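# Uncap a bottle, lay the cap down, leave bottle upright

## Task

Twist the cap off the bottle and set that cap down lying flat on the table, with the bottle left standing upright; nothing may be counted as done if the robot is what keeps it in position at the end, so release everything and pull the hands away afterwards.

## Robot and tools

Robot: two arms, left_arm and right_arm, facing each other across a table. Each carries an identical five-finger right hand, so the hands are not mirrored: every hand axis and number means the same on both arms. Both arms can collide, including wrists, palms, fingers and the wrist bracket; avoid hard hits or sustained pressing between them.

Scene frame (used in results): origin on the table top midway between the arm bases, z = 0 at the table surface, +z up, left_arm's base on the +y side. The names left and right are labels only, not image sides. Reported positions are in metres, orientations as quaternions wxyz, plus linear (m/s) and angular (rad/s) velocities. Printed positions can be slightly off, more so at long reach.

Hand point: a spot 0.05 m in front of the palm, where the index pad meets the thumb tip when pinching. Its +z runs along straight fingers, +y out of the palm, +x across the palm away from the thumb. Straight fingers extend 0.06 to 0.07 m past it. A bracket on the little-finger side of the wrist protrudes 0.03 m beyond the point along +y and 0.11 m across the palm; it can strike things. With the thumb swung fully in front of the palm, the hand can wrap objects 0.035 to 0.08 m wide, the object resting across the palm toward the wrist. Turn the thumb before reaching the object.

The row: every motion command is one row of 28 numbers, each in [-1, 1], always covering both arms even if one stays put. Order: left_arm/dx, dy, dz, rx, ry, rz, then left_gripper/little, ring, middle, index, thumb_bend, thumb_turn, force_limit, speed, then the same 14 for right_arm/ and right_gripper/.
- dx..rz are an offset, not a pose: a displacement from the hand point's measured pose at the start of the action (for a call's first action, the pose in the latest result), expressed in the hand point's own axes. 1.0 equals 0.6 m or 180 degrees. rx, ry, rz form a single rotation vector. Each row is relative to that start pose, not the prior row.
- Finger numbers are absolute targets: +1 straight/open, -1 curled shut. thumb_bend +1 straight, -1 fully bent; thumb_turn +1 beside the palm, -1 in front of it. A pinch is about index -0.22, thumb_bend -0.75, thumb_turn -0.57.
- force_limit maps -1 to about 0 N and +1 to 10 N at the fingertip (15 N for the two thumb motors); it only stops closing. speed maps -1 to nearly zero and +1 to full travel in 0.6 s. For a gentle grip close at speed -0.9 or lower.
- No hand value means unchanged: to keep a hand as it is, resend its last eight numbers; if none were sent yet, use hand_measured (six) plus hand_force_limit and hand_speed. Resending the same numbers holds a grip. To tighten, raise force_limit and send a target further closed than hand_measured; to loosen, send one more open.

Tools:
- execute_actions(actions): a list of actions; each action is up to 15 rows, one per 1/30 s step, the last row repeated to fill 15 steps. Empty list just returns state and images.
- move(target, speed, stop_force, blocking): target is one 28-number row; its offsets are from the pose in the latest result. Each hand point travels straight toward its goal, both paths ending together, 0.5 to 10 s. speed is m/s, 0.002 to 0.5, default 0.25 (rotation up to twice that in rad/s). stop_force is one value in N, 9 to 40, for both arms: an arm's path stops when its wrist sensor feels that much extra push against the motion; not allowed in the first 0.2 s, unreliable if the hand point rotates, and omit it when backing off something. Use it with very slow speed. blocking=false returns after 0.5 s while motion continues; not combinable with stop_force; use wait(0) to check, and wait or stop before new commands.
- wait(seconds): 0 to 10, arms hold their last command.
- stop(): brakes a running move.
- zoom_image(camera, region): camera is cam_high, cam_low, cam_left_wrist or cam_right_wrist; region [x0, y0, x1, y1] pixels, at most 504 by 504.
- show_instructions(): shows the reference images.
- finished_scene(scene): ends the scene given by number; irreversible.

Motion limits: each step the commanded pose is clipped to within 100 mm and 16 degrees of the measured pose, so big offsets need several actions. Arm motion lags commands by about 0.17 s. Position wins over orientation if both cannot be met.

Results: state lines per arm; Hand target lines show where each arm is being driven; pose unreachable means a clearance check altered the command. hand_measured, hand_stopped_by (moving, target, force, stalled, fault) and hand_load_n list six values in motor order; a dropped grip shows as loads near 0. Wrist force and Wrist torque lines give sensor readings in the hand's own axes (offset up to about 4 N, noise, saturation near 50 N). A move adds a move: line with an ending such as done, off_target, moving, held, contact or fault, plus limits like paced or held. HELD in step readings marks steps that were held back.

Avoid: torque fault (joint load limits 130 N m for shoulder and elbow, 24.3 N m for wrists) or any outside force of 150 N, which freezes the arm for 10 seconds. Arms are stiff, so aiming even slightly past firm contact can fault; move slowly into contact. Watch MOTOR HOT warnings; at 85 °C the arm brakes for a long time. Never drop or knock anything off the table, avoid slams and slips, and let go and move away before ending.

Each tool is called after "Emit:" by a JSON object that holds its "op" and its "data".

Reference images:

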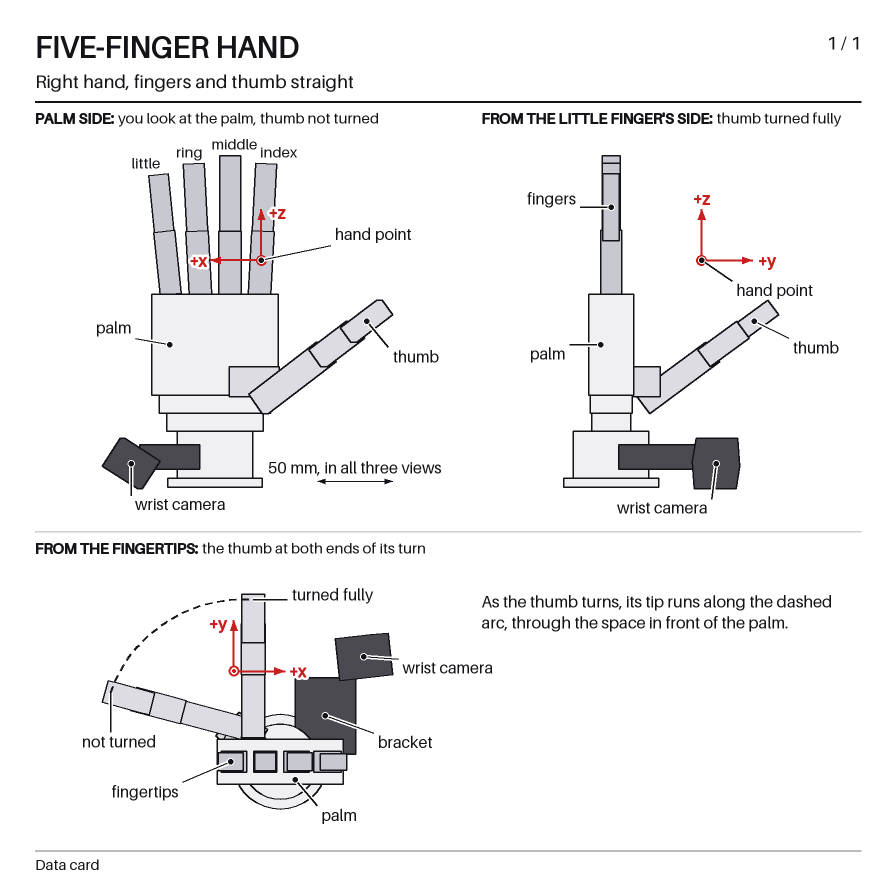

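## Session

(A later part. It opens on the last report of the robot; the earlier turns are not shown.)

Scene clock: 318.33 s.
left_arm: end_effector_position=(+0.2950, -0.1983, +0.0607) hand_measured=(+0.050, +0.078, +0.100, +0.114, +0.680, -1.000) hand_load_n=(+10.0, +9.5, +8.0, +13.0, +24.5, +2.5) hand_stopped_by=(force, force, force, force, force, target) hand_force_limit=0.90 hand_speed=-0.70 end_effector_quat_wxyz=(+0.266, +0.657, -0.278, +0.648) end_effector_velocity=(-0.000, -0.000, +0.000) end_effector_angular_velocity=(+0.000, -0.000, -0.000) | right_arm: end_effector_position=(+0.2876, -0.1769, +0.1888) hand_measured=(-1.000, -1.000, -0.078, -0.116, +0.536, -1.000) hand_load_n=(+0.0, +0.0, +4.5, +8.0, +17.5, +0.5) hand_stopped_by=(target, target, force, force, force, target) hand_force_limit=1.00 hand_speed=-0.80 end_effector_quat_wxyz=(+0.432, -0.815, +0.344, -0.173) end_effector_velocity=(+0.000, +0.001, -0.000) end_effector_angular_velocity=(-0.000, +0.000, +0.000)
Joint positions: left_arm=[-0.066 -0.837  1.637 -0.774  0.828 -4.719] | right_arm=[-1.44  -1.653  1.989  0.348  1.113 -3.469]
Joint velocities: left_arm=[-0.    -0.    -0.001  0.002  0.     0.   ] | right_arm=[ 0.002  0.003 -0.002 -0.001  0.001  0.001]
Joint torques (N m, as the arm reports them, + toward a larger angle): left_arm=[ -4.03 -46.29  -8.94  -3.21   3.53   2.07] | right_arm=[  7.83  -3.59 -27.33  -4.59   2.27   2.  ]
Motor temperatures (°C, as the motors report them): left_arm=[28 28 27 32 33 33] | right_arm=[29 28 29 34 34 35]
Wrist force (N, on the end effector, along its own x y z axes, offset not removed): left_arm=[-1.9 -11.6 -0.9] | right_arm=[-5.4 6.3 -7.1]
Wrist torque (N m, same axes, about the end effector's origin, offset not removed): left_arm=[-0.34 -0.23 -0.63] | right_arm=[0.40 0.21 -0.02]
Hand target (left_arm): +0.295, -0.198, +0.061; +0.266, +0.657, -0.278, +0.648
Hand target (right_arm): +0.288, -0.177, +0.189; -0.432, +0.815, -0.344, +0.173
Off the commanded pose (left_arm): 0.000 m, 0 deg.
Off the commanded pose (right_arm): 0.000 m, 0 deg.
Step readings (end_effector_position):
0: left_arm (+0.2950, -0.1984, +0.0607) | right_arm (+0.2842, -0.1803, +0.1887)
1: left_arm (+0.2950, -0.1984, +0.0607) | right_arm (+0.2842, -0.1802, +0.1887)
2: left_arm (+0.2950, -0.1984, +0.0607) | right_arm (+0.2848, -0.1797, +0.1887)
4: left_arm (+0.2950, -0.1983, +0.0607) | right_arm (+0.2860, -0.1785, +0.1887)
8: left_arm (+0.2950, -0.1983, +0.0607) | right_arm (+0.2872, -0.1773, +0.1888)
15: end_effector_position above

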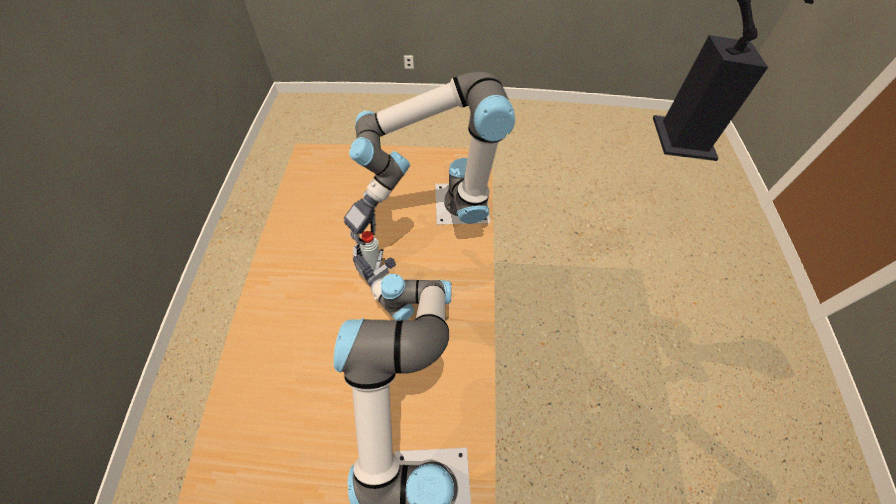

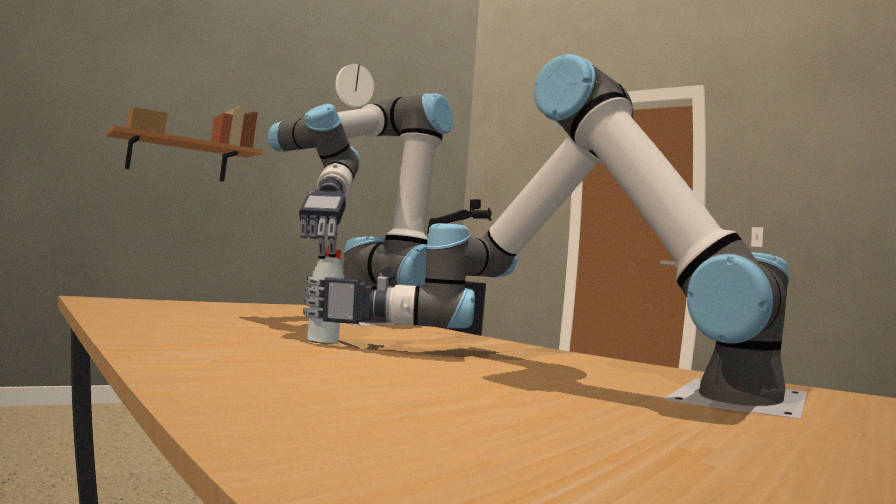

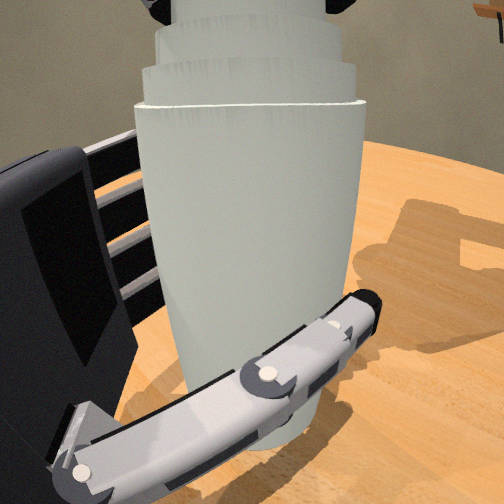

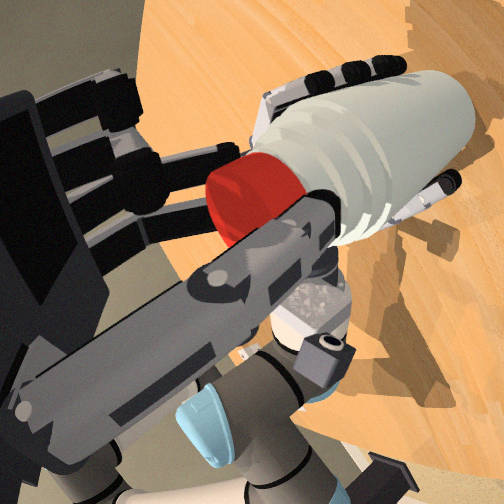

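Emit:
{"op": "execute_actions", "data": {"actions": [[[0,0,0,0,0,0, -0.9,-0.9,-0.9,-0.9,-1,-1,0.9,-0.7, 0,0.002,-0.003,0,0,0, -1,-1,-0.8,-0.8,-0.5,-1,1,-0.8]]]}}

Emit:
{"op": "move", "data": {"target": [0,0,0,0,0,0, -0.9,-0.9,-0.9,-0.9,-1,-1,0.9,-0.7, -0.0041,0.0097,-0.0138,0,-0.204,-0.1435, -1,-1,-0.8,-0.8,-0.5,-1,1,-0.8], "speed": 0.3}}

Emit:
{"op": "zoom_image", "data": {"camera": "cam_high", "region": [320,190,420,290]}}

Emit:
{"op": "zoom_image", "data": {"camera": "cam_low", "region": [280,190,380,290]}}

Scene clock: 333.47 s.
left_arm: end_effector_position=(+0.2949, -0.1984, +0.0607) hand_measured=(+0.050, +0.078, +0.100, +0.114, +0.680, -1.000) hand_load_n=(+8.0, +7.5, +7.0, +13.0, +26.0, +4.5) hand_stopped_by=(force, force, force, force, force, target) hand_force_limit=0.90 hand_speed=-0.70 end_effector_quat_wxyz=(+0.266, +0.657, -0.278, +0.648) end_effector_velocity=(+0.000, -0.001, +0.001) end_effector_angular_velocity=(-0.002, -0.000, +0.000) | right_arm: end_effector_position=(+0.2861, -0.1783, +0.1888) hand_measured=(-1.000, -1.000, -0.094, -0.124, +0.536, -1.000) hand_load_n=(+0.0, +0.0, +11.0, +11.5, +17.0, +1.5) hand_stopped_by=(target, target, force, force, force, target) hand_force_limit=1.00 hand_speed=-0.80 end_effector_quat_wxyz=(+0.432, -0.815, +0.344, -0.173) end_effector_velocity=(-0.001, -0.000, -0.001) end_effector_angular_velocity=(-0.001, +0.001, +0.000)
Joint positions: left_arm=[-0.066 -0.837  1.637 -0.774  0.828 -4.719] | right_arm=[-1.444 -1.659  1.994  0.35   1.11  -3.472]
Joint velocities: left_arm=[-0.    -0.001 -0.001  0.    -0.     0.   ] | right_arm=[-0.001 -0.001  0.002  0.    -0.    -0.001]
Joint torques (N m, as the arm reports them, + toward a larger angle): left_arm=[  7.44 -46.67 -10.2    2.43  -3.48   1.87] | right_arm=[ -8.11 -23.86  -9.91   4.53  -0.85  -2.83]
Motor temperatures (°C, as the motors report them): left_arm=[28 28 27 32 33 33] | right_arm=[29 28 29 34 34 35]
Wrist force (N, on the end effector, along its own x y z axes, offset not removed): left_arm=[2.4 8.9 5.2] | right_arm=[-5.7 -8.6 1.0]
Wrist torque (N m, same axes, about the end effector's origin, offset not removed): left_arm=[0.13 -0.08 0.42] | right_arm=[0.16 0.33 -0.31]
Hand target (left_arm): +0.295, -0.198, +0.061; +0.266, +0.657, -0.278, +0.648
Hand target (right_arm): +0.286, -0.178, +0.189; -0.432, +0.815, -0.344, +0.173
Off the commanded pose (left_arm): 0.000 m, 0 deg.
Off the commanded pose (right_arm): 0.000 m, 0 deg.
Step readings (end_effector_position):
0: left_arm (+0.2950, -0.1984, +0.0607) | right_arm (+0.2877, -0.1768, +0.1888)
1: left_arm (+0.2950, -0.1984, +0.0607) | right_arm (+0.2877, -0.1768, +0.1888)
2: left_arm (+0.2949, -0.1984, +0.0607) | right_arm (+0.2875, -0.1771, +0.1888)
4: left_arm (+0.2949, -0.1984, +0.0607) | right_arm (+0.2870, -0.1776, +0.1888)
8: left_arm (+0.2949, -0.1984, +0.0607) | right_arm (+0.2864, -0.1781, +0.1888)
15: end_effector_position above

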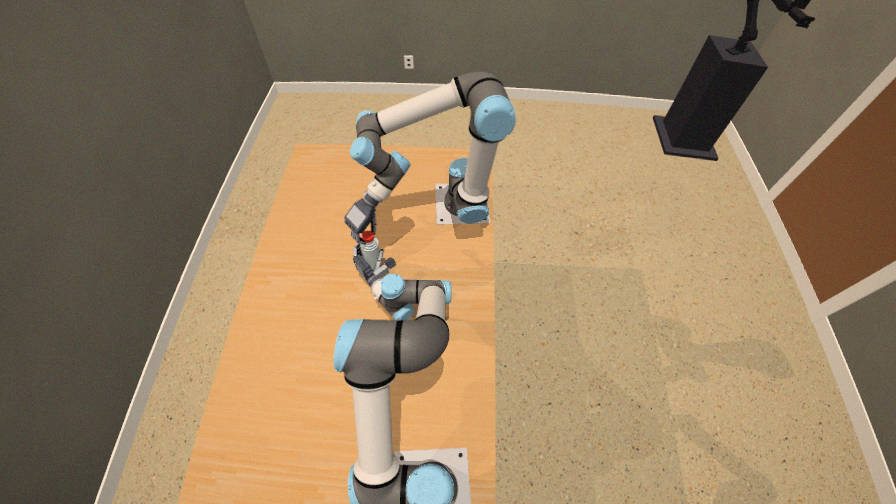

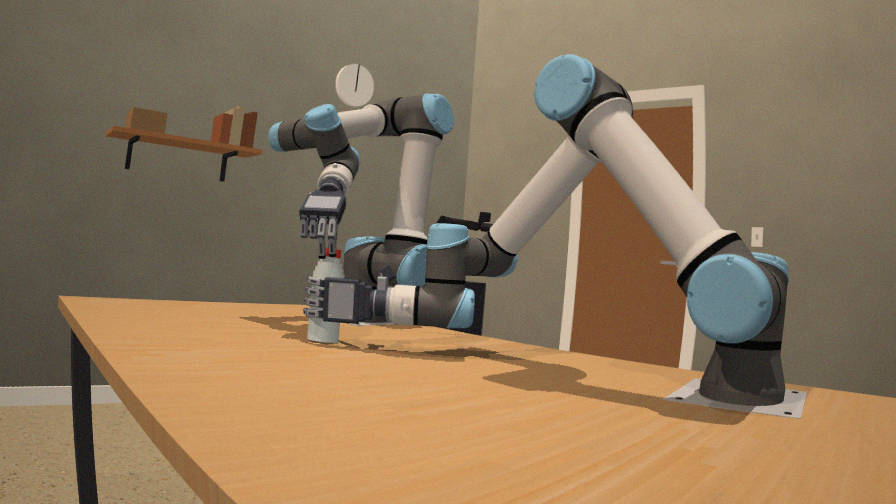

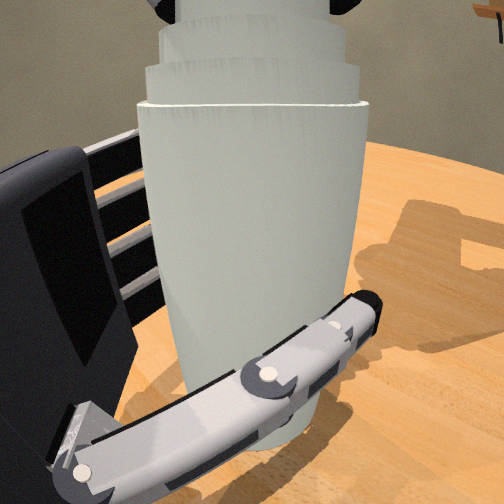

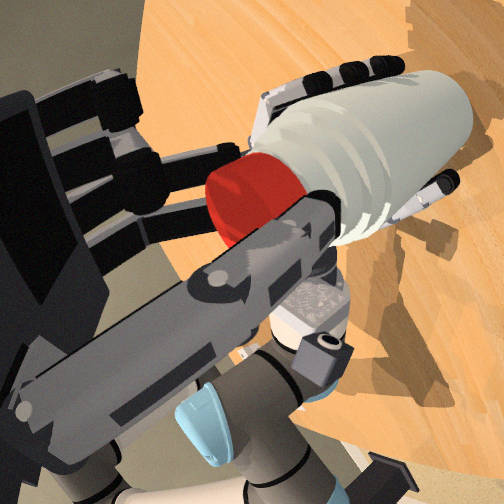

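Scene clock: 335.37 s.
left_arm: end_effector_position=(+0.2949, -0.1984, +0.0607) hand_measured=(+0.050, +0.078, +0.100, +0.114, +0.680, -1.000) hand_load_n=(+12.5, +10.5, +7.0, +10.5, +27.0, +2.0) hand_stopped_by=(force, force, force, force, force, target) hand_force_limit=0.90 hand_speed=-0.70 end_effector_quat_wxyz=(+0.266, +0.657, -0.278, +0.648) end_effector_velocity=(+0.000, +0.000, +0.001) end_effector_angular_velocity=(-0.000, -0.000, +0.000) | right_arm: end_effector_position=(+0.2770, -0.1838, +0.1884) hand_measured=(-1.000, -1.000, -0.096, -0.122, +0.536, -1.000) hand_load_n=(+0.0, +0.0, +2.5, +21.0, +10.5, +3.0) hand_stopped_by=(target, target, force, force, force, target) hand_force_limit=1.00 hand_speed=-0.80 end_effector_quat_wxyz=(+0.469, -0.883, +0.004, -0.001) end_effector_velocity=(-0.001, -0.000, -0.000) end_effector_angular_velocity=(+0.001, +0.004, +0.015)
Joint positions: left_arm=[-0.066 -0.837  1.637 -0.774  0.828 -4.719] | right_arm=[-1.604 -1.296  1.783  0.986  0.599 -4.591]
Joint velocities: left_arm=[ 0.    -0.002  0.001  0.    -0.    -0.   ] | right_arm=[ 0.     0.009 -0.004  0.02  -0.002 -0.027]
Joint torques (N m, as the arm reports them, + toward a larger angle): left_arm=[  2.69 -46.14 -10.6    1.82  -2.79   1.93] | right_arm=[  3.68 -12.84 -18.2    2.37   3.64  -2.98]
Motor temperatures (°C, as the motors report them): left_arm=[28 28 27 32 33 33] | right_arm=[29 28 29 34 34 35]
Wrist force (N, on the end effector, along its own x y z axes, offset not removed): left_arm=[4.4 19.6 16.5] | right_arm=[-6.8 -24.1 4.6]
Wrist torque (N m, same axes, about the end effector's origin, offset not removed): left_arm=[1.09 -1.13 0.53] | right_arm=[0.39 1.02 -0.51]
Hand target (left_arm): +0.295, -0.198, +0.061; +0.266, +0.657, -0.278, +0.648
Hand target (right_arm): +0.277, -0.184, +0.188; -0.469, +0.883, -0.003, +0.000
Off the commanded pose (left_arm): 0.000 m, 0 deg.
Off the commanded pose (right_arm): 0.000 m, 0 deg.
move: done

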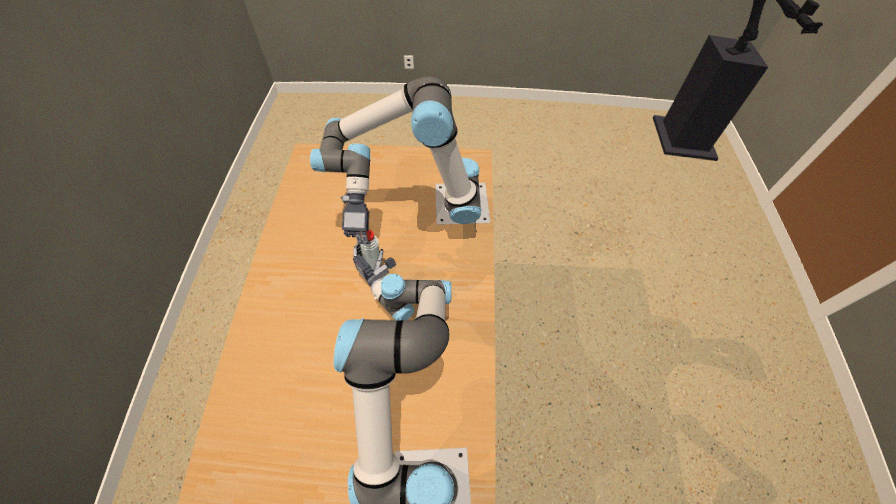

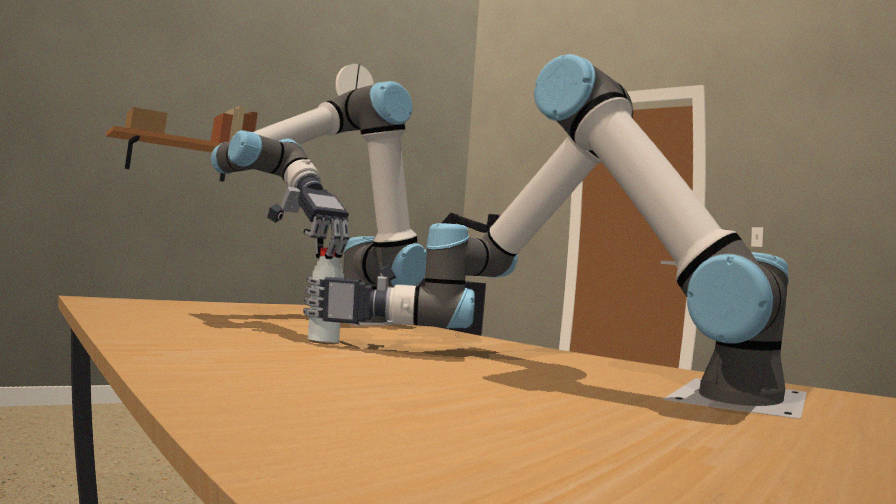

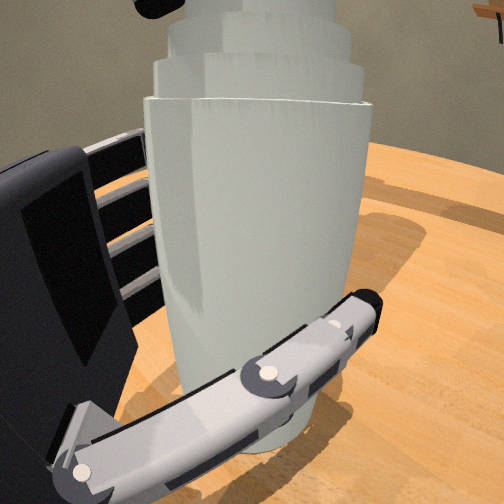

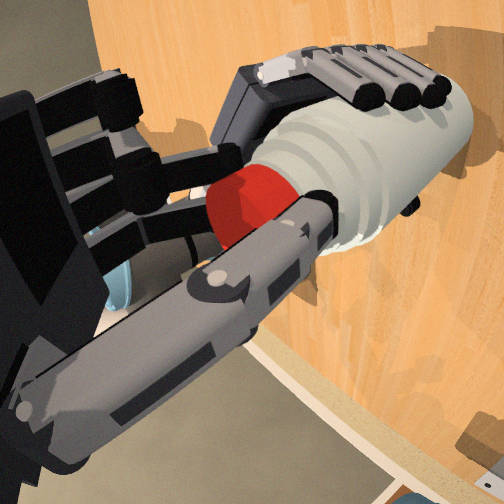

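Region (320, 190, 420, 290) of cam_high's 896x504 image, scaled by 5.040, with more detail than that image has.

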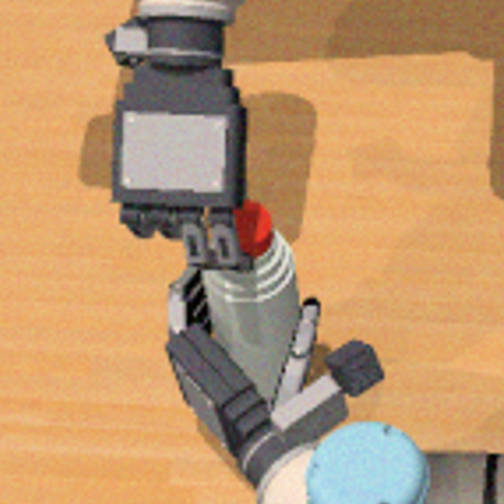

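Region (280, 190, 380, 290) of cam_low's 896x504 image, scaled by 5.040, with more detail than that image has.

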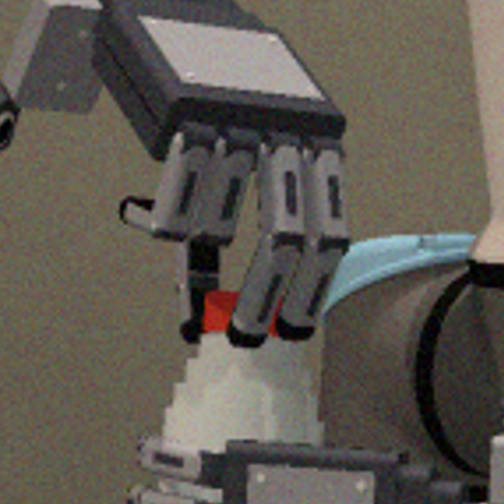

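Emit:
{"op": "execute_actions", "data": {"actions": [[[0,0,0,0,0,0, -0.9,-0.9,-0.9,-0.9,-1,-1,0.9,-0.7, 0,0,0,0,0,0, -1,-1,0.3,0.3,0.8,-1,1,1]],[[0,0,0,0,0,0, -0.9,-0.9,-0.9,-0.9,-1,-1,0.9,-0.7, 0,-0.054,-0.038,0,0,0, -1,-1,0.3,0.3,0.8,-1,1,1]]]}}

Emit:
{"op": "zoom_image", "data": {"camera": "cam_high", "region": [340,210,400,270]}}

Emit:
{"op": "zoom_image", "data": {"camera": "cam_low", "region": [290,220,370,300]}}

Scene clock: 357.10 s.
left_arm: end_effector_position=(+0.2949, -0.1984, +0.0607) hand_measured=(+0.050, +0.078, +0.100, +0.114, +0.680, -1.000) hand_load_n=(+10.5, +9.0, +6.0, +10.0, +26.0, +2.0) hand_stopped_by=(force, force, force, force, force, target) hand_force_limit=0.90 hand_speed=-0.70 end_effector_quat_wxyz=(+0.266, +0.657, -0.278, +0.648) end_effector_velocity=(+0.000, -0.000, +0.000) end_effector_angular_velocity=(-0.002, +0.000, +0.000) | right_arm: end_effector_position=(+0.2772, -0.1844, +0.2272) hand_measured=(-1.000, -1.000, +0.300, +0.300, +0.800, -1.000) hand_load_n=(+0.0, +0.0, +0.0, +0.0, +0.0, +0.0) hand_stopped_by=(target, target, target, target, target, target) hand_force_limit=1.00 hand_speed=1.00 end_effector_quat_wxyz=(+0.469, -0.883, +0.004, -0.001) end_effector_velocity=(-0.000, -0.001, +0.007) end_effector_angular_velocity=(-0.001, +0.002, +0.001)
Joint positions: left_arm=[-0.066 -0.837  1.637 -0.774  0.828 -4.719] | right_arm=[-1.605 -1.336  1.726  1.085  0.599 -4.594]
Joint velocities: left_arm=[ 0.     0.     0.    -0.002  0.    -0.   ] | right_arm=[-0.002 -0.005 -0.012  0.024  0.001 -0.005]
Joint torques (N m, as the arm reports them, + toward a larger angle): left_arm=[  1.14 -47.11  -5.22  -0.19   0.63   1.61] | right_arm=[ -6.86 -36.03 -24.7    4.4    0.93  -2.48]
Motor temperatures (°C, as the motors report them): left_arm=[28 28 27 32 33 33] | right_arm=[29 28 29 34 34 35]
Wrist force (N, on the end effector, along its own x y z axes, offset not removed): left_arm=[8.8 -0.3 -5.4] | right_arm=[0.0 3.4 -2.2]
Wrist torque (N m, same axes, about the end effector's origin, offset not removed): left_arm=[0.08 -0.19 -0.26] | right_arm=[0.59 -0.13 0.10]
Hand target (left_arm): +0.295, -0.198, +0.061; +0.266, +0.657, -0.278, +0.648
Hand target (right_arm): +0.277, -0.184, +0.228; -0.469, +0.883, -0.004, +0.001
Off the commanded pose (left_arm): 0.000 m, 0 deg.
Off the commanded pose (right_arm): 0.001 m, 0 deg.
Step readings (end_effector_position; steps 1 to 15: 1st action; 16 to 30: 2nd action):
0: left_arm (+0.2949, -0.1984, +0.0607) | right_arm (+0.2770, -0.1838, +0.1883)
1: left_arm (+0.2949, -0.1984, +0.0607) | right_arm (+0.2770, -0.1838, +0.1883)
2: left_arm (+0.2949, -0.1984, +0.0607) | right_arm (+0.2770, -0.1838, +0.1883)
4: left_arm (+0.2949, -0.1983, +0.0607) | right_arm (+0.2770, -0.1838, +0.1882)
8: left_arm (+0.2949, -0.1984, +0.0607) | right_arm (+0.2770, -0.1838, +0.1883)
15: left_arm (+0.2949, -0.1984, +0.0607) | right_arm (+0.2770, -0.1837, +0.1883)
16: left_arm (+0.2949, -0.1984, +0.0607) | right_arm (+0.2771, -0.1837, +0.1888)
17: left_arm (+0.2949, -0.1984, +0.0607) | right_arm (+0.2778, -0.1836, +0.1936)
19: left_arm (+0.2949, -0.1984, +0.0607) | right_arm (+0.2777, -0.1836, +0.2075)
23: left_arm (+0.2949, -0.1984, +0.0607) | right_arm (+0.2772, -0.1840, +0.2215)
30: end_effector_position above

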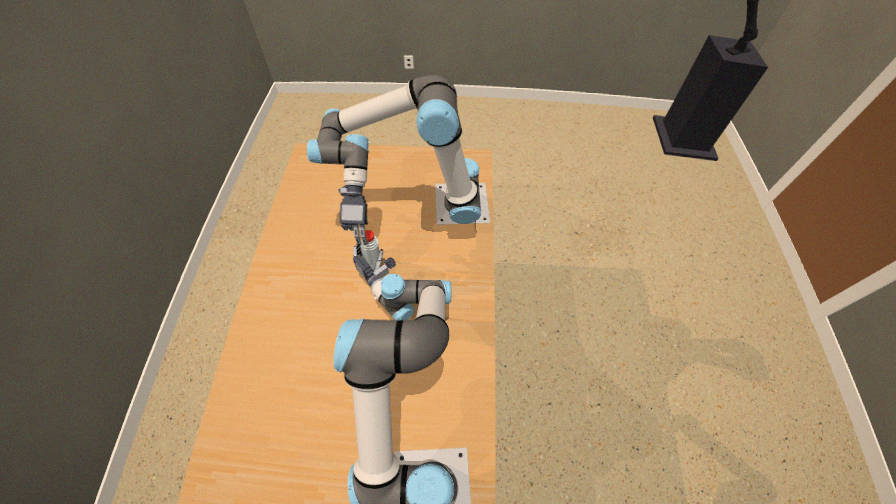

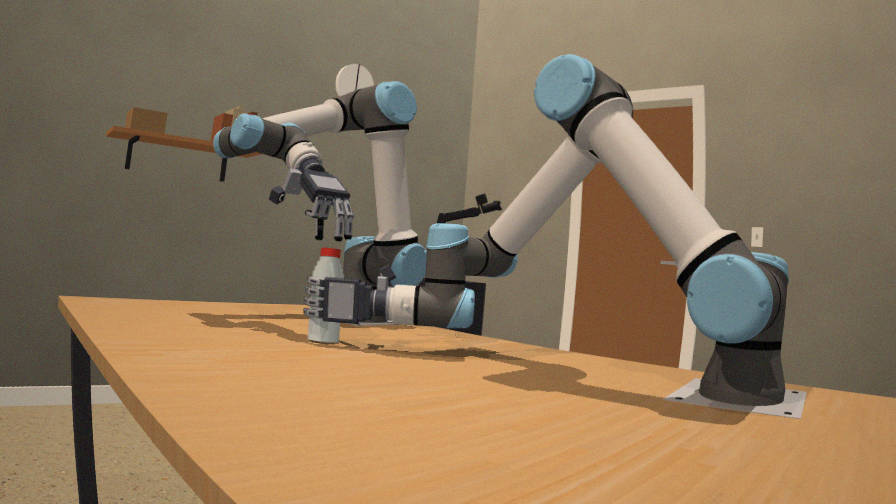

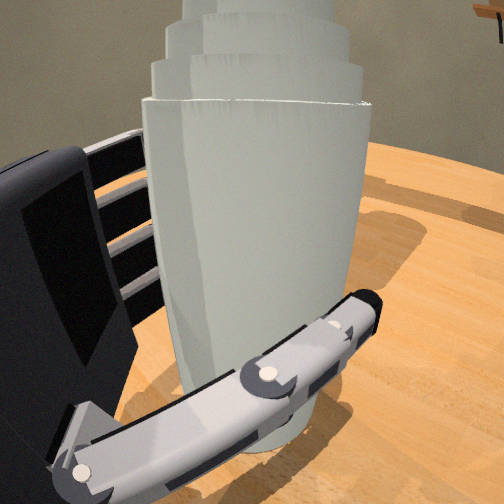

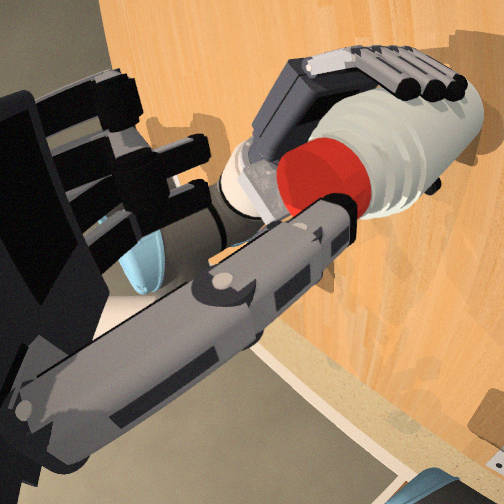

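Region (340, 210, 400, 270) of cam_high's 896x504 image, scaled by 8.400, with more detail than that image has.

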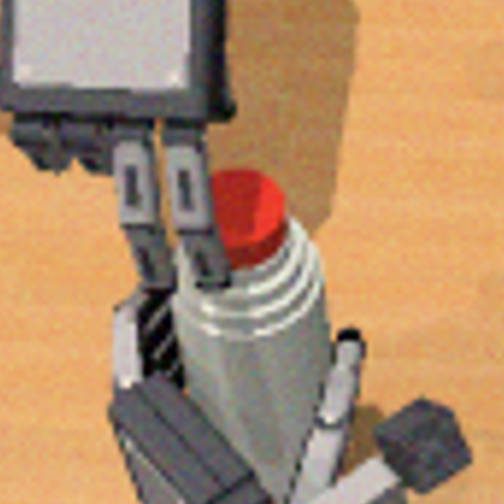

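Region (290, 220, 370, 300) of cam_low's 896x504 image, scaled by 6.300, with more detail than that image has.

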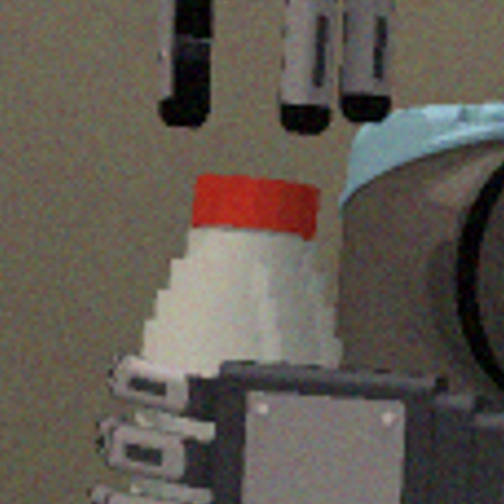

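Emit:
{"op": "execute_actions", "data": {"actions": [[[0.003,0,0,0,0,0, 0.3,0.3,0.3,0.3,0.78,-1,0.9,0, 0,0,0,0,0,0, -1,-1,0.3,0.3,0.8,-1,1,1]],[[0,0,0,0,0,0, 0.3,0.3,0.3,0.3,0.78,-1,0.9,0, 0,0,0,0,0,0, -1,-1,0.3,0.3,0.8,-1,1,1]]]}}

Emit:
{"op": "zoom_image", "data": {"camera": "cam_high", "region": [340,210,400,270]}}

Emit:
{"op": "zoom_image", "data": {"camera": "cam_low", "region": [270,220,400,350]}}

Scene clock: 378.80 s.
left_arm: end_effector_position=(+0.2949, -0.1984, +0.0625) hand_measured=(+0.300, +0.300, +0.300, +0.300, +0.780, -1.000) hand_load_n=(+0.0, +0.0, +0.0, +0.0, +0.0, +0.0) hand_stopped_by=(target, target, target, target, target, target) hand_force_limit=0.90 hand_speed=0.00 end_effector_quat_wxyz=(+0.266, +0.657, -0.278, +0.648) end_effector_velocity=(-0.000, -0.000, +0.000) end_effector_angular_velocity=(-0.001, -0.000, -0.000) | right_arm: end_effector_position=(+0.2772, -0.1844, +0.2272) hand_measured=(-1.000, -1.000, +0.300, +0.300, +0.800, -1.000) hand_load_n=(+0.0, +0.0, +0.0, +0.0, +0.0, +0.0) hand_stopped_by=(target, target, target, target, target, target) hand_force_limit=1.00 hand_speed=1.00 end_effector_quat_wxyz=(+0.469, -0.883, +0.004, -0.001) end_effector_velocity=(+0.000, +0.000, +0.000) end_effector_angular_velocity=(+0.001, -0.001, -0.000)
Joint positions: left_arm=[-0.066 -0.84   1.637 -0.771  0.828 -4.719] | right_arm=[-1.605 -1.336  1.726  1.085  0.599 -4.594]
Joint velocities: left_arm=[-0.     0.    -0.    -0.001 -0.     0.   ] | right_arm=[-0.    -0.    -0.    -0.    -0.001  0.   ]
Joint torques (N m, as the arm reports them, + toward a larger angle): left_arm=[  5.46 -59.1  -21.37  -0.07   1.17   2.17] | right_arm=[  8.89 -19.49 -11.37   0.24  -2.62   1.94]
Motor temperatures (°C, as the motors report them): left_arm=[28 28 27 32 33 33] | right_arm=[29 28 29 34 34 35]
Wrist force (N, on the end effector, along its own x y z axes, offset not removed): left_arm=[-0.4 -1.6 0.3] | right_arm=[0.2 0.3 -3.1]
Wrist torque (N m, same axes, about the end effector's origin, offset not removed): left_arm=[-0.19 0.15 0.07] | right_arm=[0.26 0.05 0.12]
Hand target (left_arm): +0.295, -0.198, +0.062; +0.266, +0.657, -0.278, +0.648
Hand target (right_arm): +0.277, -0.184, +0.227; -0.469, +0.883, -0.004, +0.001
Off the commanded pose (left_arm): 0.000 m, 0 deg.
Off the commanded pose (right_arm): 0.000 m, 0 deg.
Step readings (end_effector_position; steps 1 to 15: 1st action; 16 to 30: 2nd action):
0: left_arm (+0.2949, -0.1984, +0.0607) | right_arm (+0.2772, -0.1845, +0.2280)
1: left_arm (+0.2949, -0.1984, +0.0607) | right_arm (+0.2772, -0.1845, +0.2280)
2: left_arm (+0.2949, -0.1983, +0.0609) | right_arm (+0.2771, -0.1845, +0.2279)
4: left_arm (+0.2949, -0.1983, +0.0614) | right_arm (+0.2772, -0.1845, +0.2277)
8: left_arm (+0.2949, -0.1984, +0.0621) | right_arm (+0.2772, -0.1845, +0.2273)
15: left_arm (+0.2949, -0.1984, +0.0625) | right_arm (+0.2772, -0.1844, +0.2272)
16: left_arm (+0.2949, -0.1984, +0.0625) | right_arm (+0.2772, -0.1844, +0.2272)
17: left_arm (+0.2949, -0.1984, +0.0625) | right_arm (+0.2772, -0.1844, +0.2272)
19: left_arm (+0.2949, -0.1984, +0.0625) | right_arm (+0.2772, -0.1844, +0.2272)
23: left_arm (+0.2949, -0.1984, +0.0625) | right_arm (+0.2772, -0.1844, +0.2272)
30: end_effector_position above

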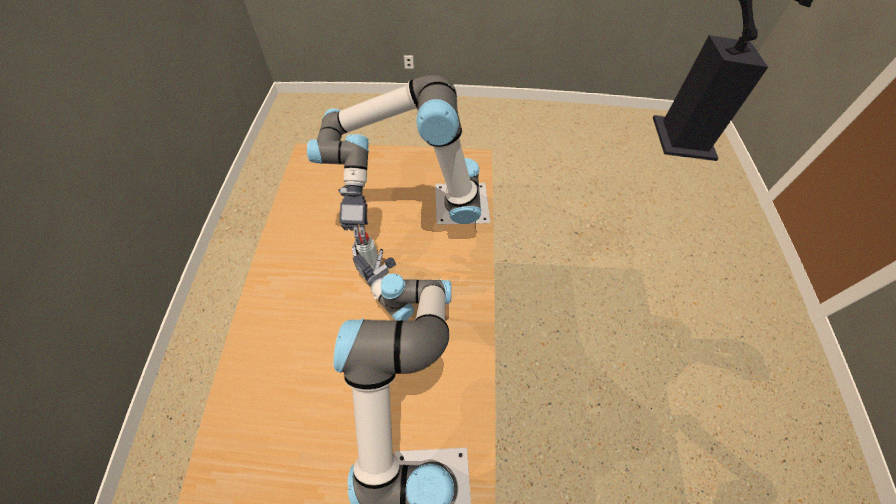

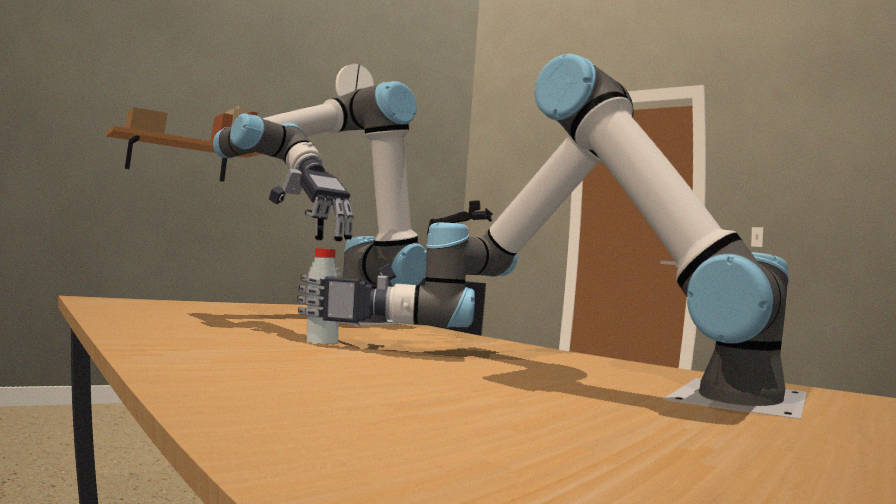

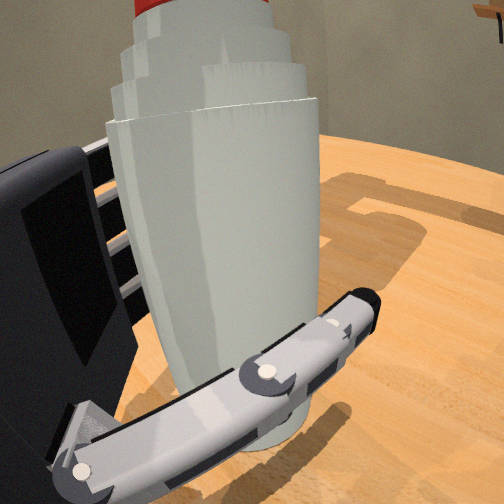

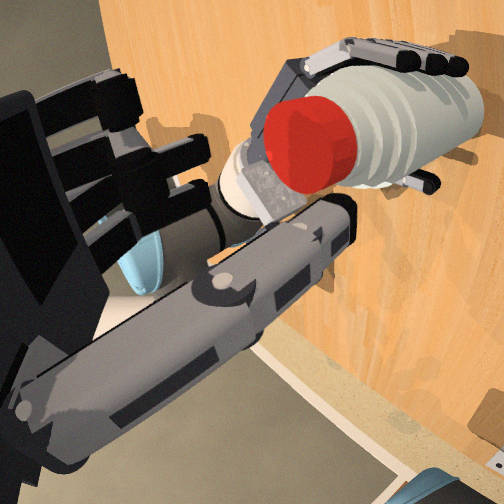

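Region (340, 210, 400, 270) of cam_high's 896x504 image, scaled by 8.400, with more detail than that image has.

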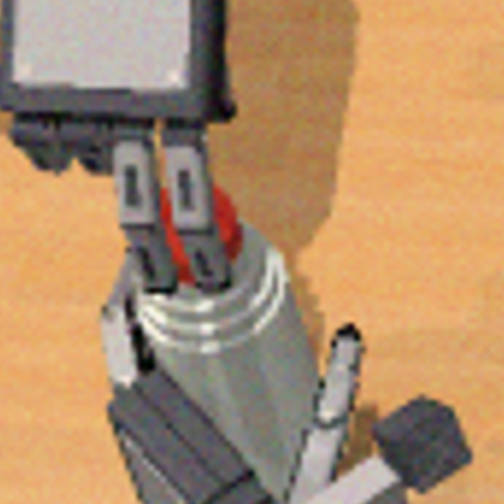

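Region (270, 220, 400, 350) of cam_low's 896x504 image, scaled by 3.877, with more detail than that image has.

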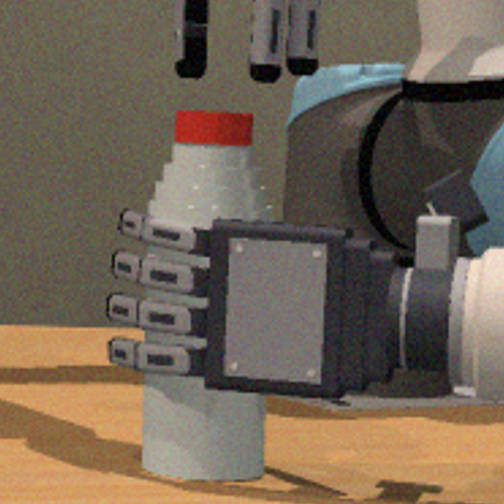

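Emit:
{"op": "execute_actions", "data": {"actions": [[[0,-0.012,0.006,0,0,0, 0.3,0.3,0.3,0.3,0.78,-1,0.9,0, 0,-0.03,-0.021,0,0,0, -1,-1,0.3,0.3,0.8,-1,1,1]],[[0,0,0,0,0,0, 0.3,0.3,0.3,0.3,-1,-1,0.2,-0.6, 0,0,0,0,0,0, -1,-1,0.3,0.3,0.8,-1,1,1]],[[0,0,0,0,0,0, -1,-1,-1,-1,-1,-1,0.2,-0.7, 0,0,0,0,0,0, -1,-1,0.3,0.3,0.8,-1,1,1]],[[0,0,0,0,0,0, -1,-1,-1,-1,-1,-1,0.2,-0.7, 0,0,0,0,0,0, -1,-1,0.3,0.3,0.8,-1,1,1]]]}}

Emit:
{"op": "zoom_image", "data": {"camera": "cam_high", "region": [340,210,400,270]}}

Emit:
{"op": "zoom_image", "data": {"camera": "cam_low", "region": [270,220,400,350]}}

Scene clock: 395.63 s.
left_arm: end_effector_position=(+0.3024, -0.1960, +0.0625) hand_measured=(+0.138, +0.154, +0.170, +0.186, +0.528, -1.000) hand_load_n=(+8.5, +6.5, +2.5, +1.0, +17.0, +3.0) hand_stopped_by=(force, force, force, force, force, target) hand_force_limit=0.20 hand_speed=-0.70 end_effector_quat_wxyz=(+0.266, +0.657, -0.278, +0.648) end_effector_velocity=(+0.000, -0.000, +0.000) end_effector_angular_velocity=(-0.001, +0.000, +0.000) | right_arm: end_effector_position=(+0.2772, -0.1848, +0.2488) hand_measured=(-1.000, -1.000, +0.300, +0.300, +0.800, -1.000) hand_load_n=(+0.0, +0.0, +0.0, +0.0, +0.0, +0.0) hand_stopped_by=(target, target, target, target, target, target) hand_force_limit=1.00 hand_speed=1.00 end_effector_quat_wxyz=(+0.469, -0.883, +0.004, -0.001) end_effector_velocity=(+0.000, +0.000, +0.000) end_effector_angular_velocity=(+0.000, -0.000, +0.000)
Joint positions: left_arm=[-0.052 -0.84   1.638 -0.772  0.842 -4.719] | right_arm=[-1.606 -1.354  1.69   1.14   0.598 -4.596]
Joint velocities: left_arm=[-0.     0.001 -0.001 -0.001 -0.    -0.   ] | right_arm=[ 0. -0. -0.  0. -0. -0.]
Joint torques (N m, as the arm reports them, + toward a larger angle): left_arm=[ -6.03 -54.38  -6.66   1.58  -0.86   2.45] | right_arm=[ -4.47 -26.66 -13.26   0.09  -1.19  -0.25]
Motor temperatures (°C, as the motors report them): left_arm=[28 28 27 32 33 33] | right_arm=[29 28 29 34 34 35]
Wrist force (N, on the end effector, along its own x y z axes, offset not removed): left_arm=[5.5 -0.3 -3.2] | right_arm=[-0.2 4.5 -2.3]
Wrist torque (N m, same axes, about the end effector's origin, offset not removed): left_arm=[-0.04 0.07 -0.30] | right_arm=[0.91 0.11 0.24]
Hand target (left_arm): +0.302, -0.196, +0.063; +0.266, +0.657, -0.278, +0.648
Hand target (right_arm): +0.277, -0.185, +0.249; -0.469, +0.883, -0.004, +0.001
Off the commanded pose (left_arm): 0.000 m, 0 deg.
Off the commanded pose (right_arm): 0.000 m, 0 deg.
Step readings (end_effector_position; steps 1 to 15: 1st action; 16 to 30: 2nd action; 31 to 45: 3rd action; 46 to 60: 4th action):
0: left_arm (+0.2949, -0.1984, +0.0625) | right_arm (+0.2772, -0.1844, +0.2272)
1: left_arm (+0.2951, -0.1984, +0.0625) | right_arm (+0.2772, -0.1844, +0.2276)
2: left_arm (+0.2964, -0.1979, +0.0624) | right_arm (+0.2774, -0.1844, +0.2309)
4: left_arm (+0.2990, -0.1970, +0.0622) | right_arm (+0.2773, -0.1845, +0.2385)
8: left_arm (+0.3015, -0.1962, +0.0622) | right_arm (+0.2772, -0.1846, +0.2459)
15: left_arm (+0.3024, -0.1960, +0.0624) | right_arm (+0.2772, -0.1848, +0.2488)
16: left_arm (+0.3024, -0.1960, +0.0624) | right_arm (+0.2772, -0.1848, +0.2488)
17: left_arm (+0.3024, -0.1960, +0.0624) | right_arm (+0.2772, -0.1848, +0.2489)
19: left_arm (+0.3024, -0.1960, +0.0624) | right_arm (+0.2772, -0.1848, +0.2489)
23: left_arm (+0.3024, -0.1960, +0.0624) | right_arm (+0.2772, -0.1848, +0.2489)
30: left_arm (+0.3024, -0.1960, +0.0624) | right_arm (+0.2772, -0.1848, +0.2488)
31: left_arm (+0.3024, -0.1960, +0.0624) | right_arm (+0.2772, -0.1848, +0.2488)
32: left_arm (+0.3024, -0.1960, +0.0624) | right_arm (+0.2772, -0.1848, +0.2488)
34: left_arm (+0.3024, -0.1959, +0.0624) | right_arm (+0.2772, -0.1848, +0.2488)
38: left_arm (+0.3024, -0.1959, +0.0624) | right_arm (+0.2772, -0.1848, +0.2488)
45: left_arm (+0.3024, -0.1960, +0.0625) | right_arm (+0.2772, -0.1848, +0.2488)
46: left_arm (+0.3024, -0.1960, +0.0625) | right_arm (+0.2772, -0.1848, +0.2488)
47: left_arm (+0.3024, -0.1960, +0.0625) | right_arm (+0.2772, -0.1848, +0.2488)
49: left_arm (+0.3024, -0.1960, +0.0625) | right_arm (+0.2772, -0.1848, +0.2488)
53: left_arm (+0.3024, -0.1960, +0.0625) | right_arm (+0.2772, -0.1848, +0.2488)
60: end_effector_position above

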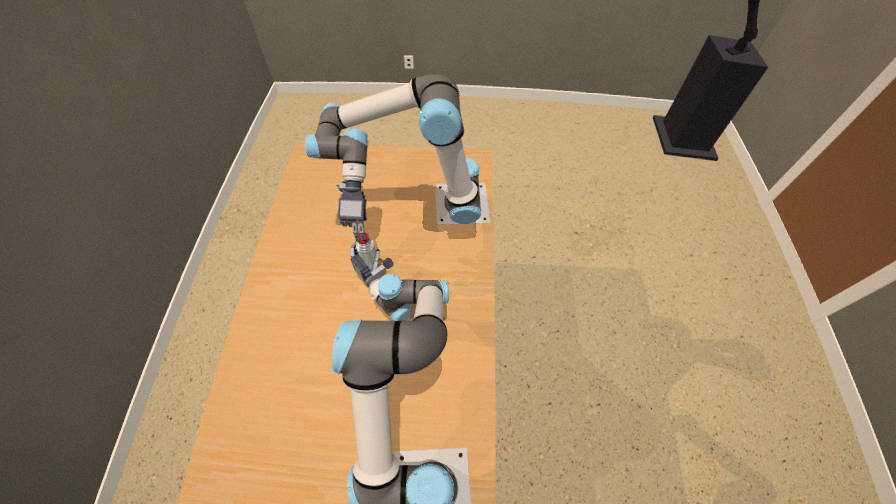

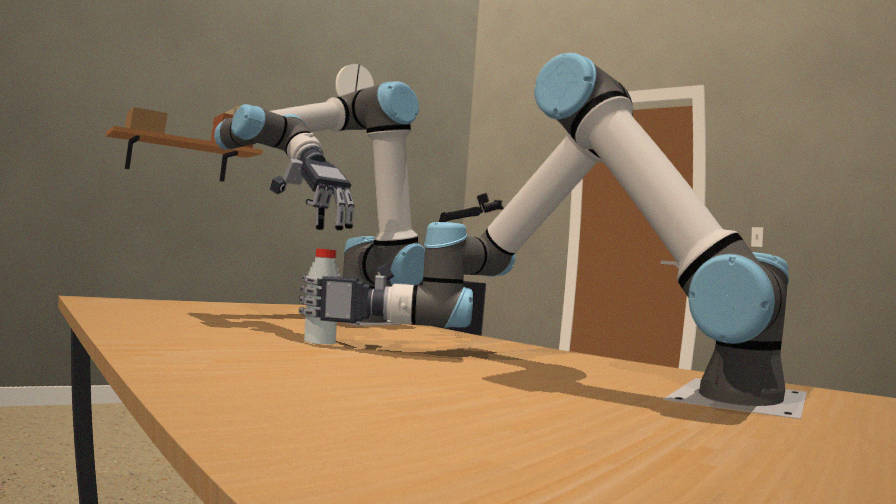

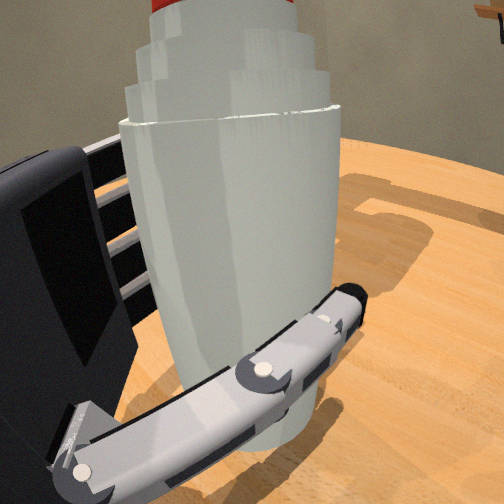

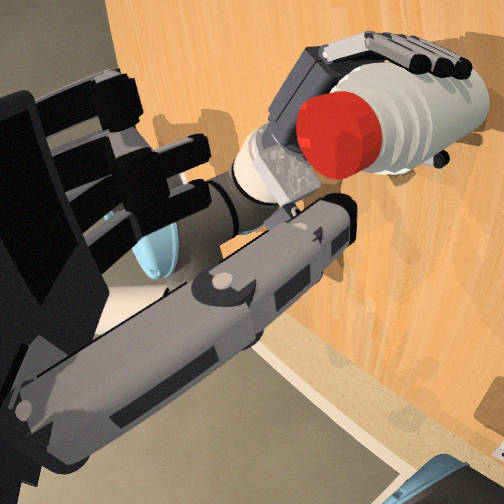

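Region (340, 210, 400, 270) of cam_high's 896x504 image, scaled by 8.400, with more detail than that image has.

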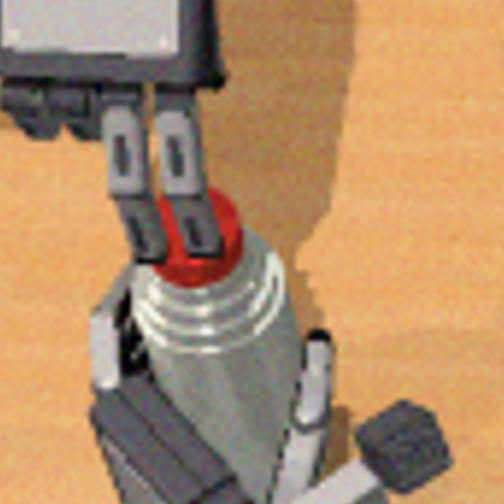

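Region (270, 220, 400, 350) of cam_low's 896x504 image, scaled by 3.877, with more detail than that image has.

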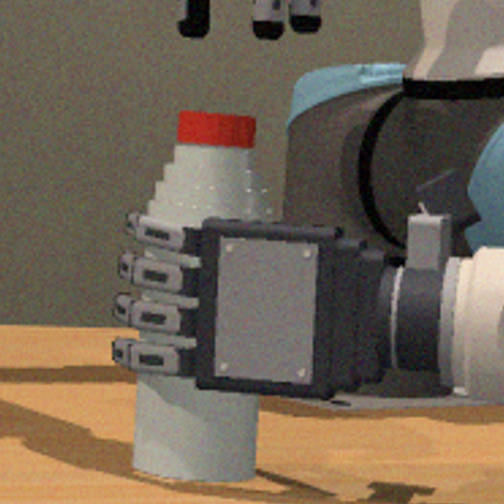

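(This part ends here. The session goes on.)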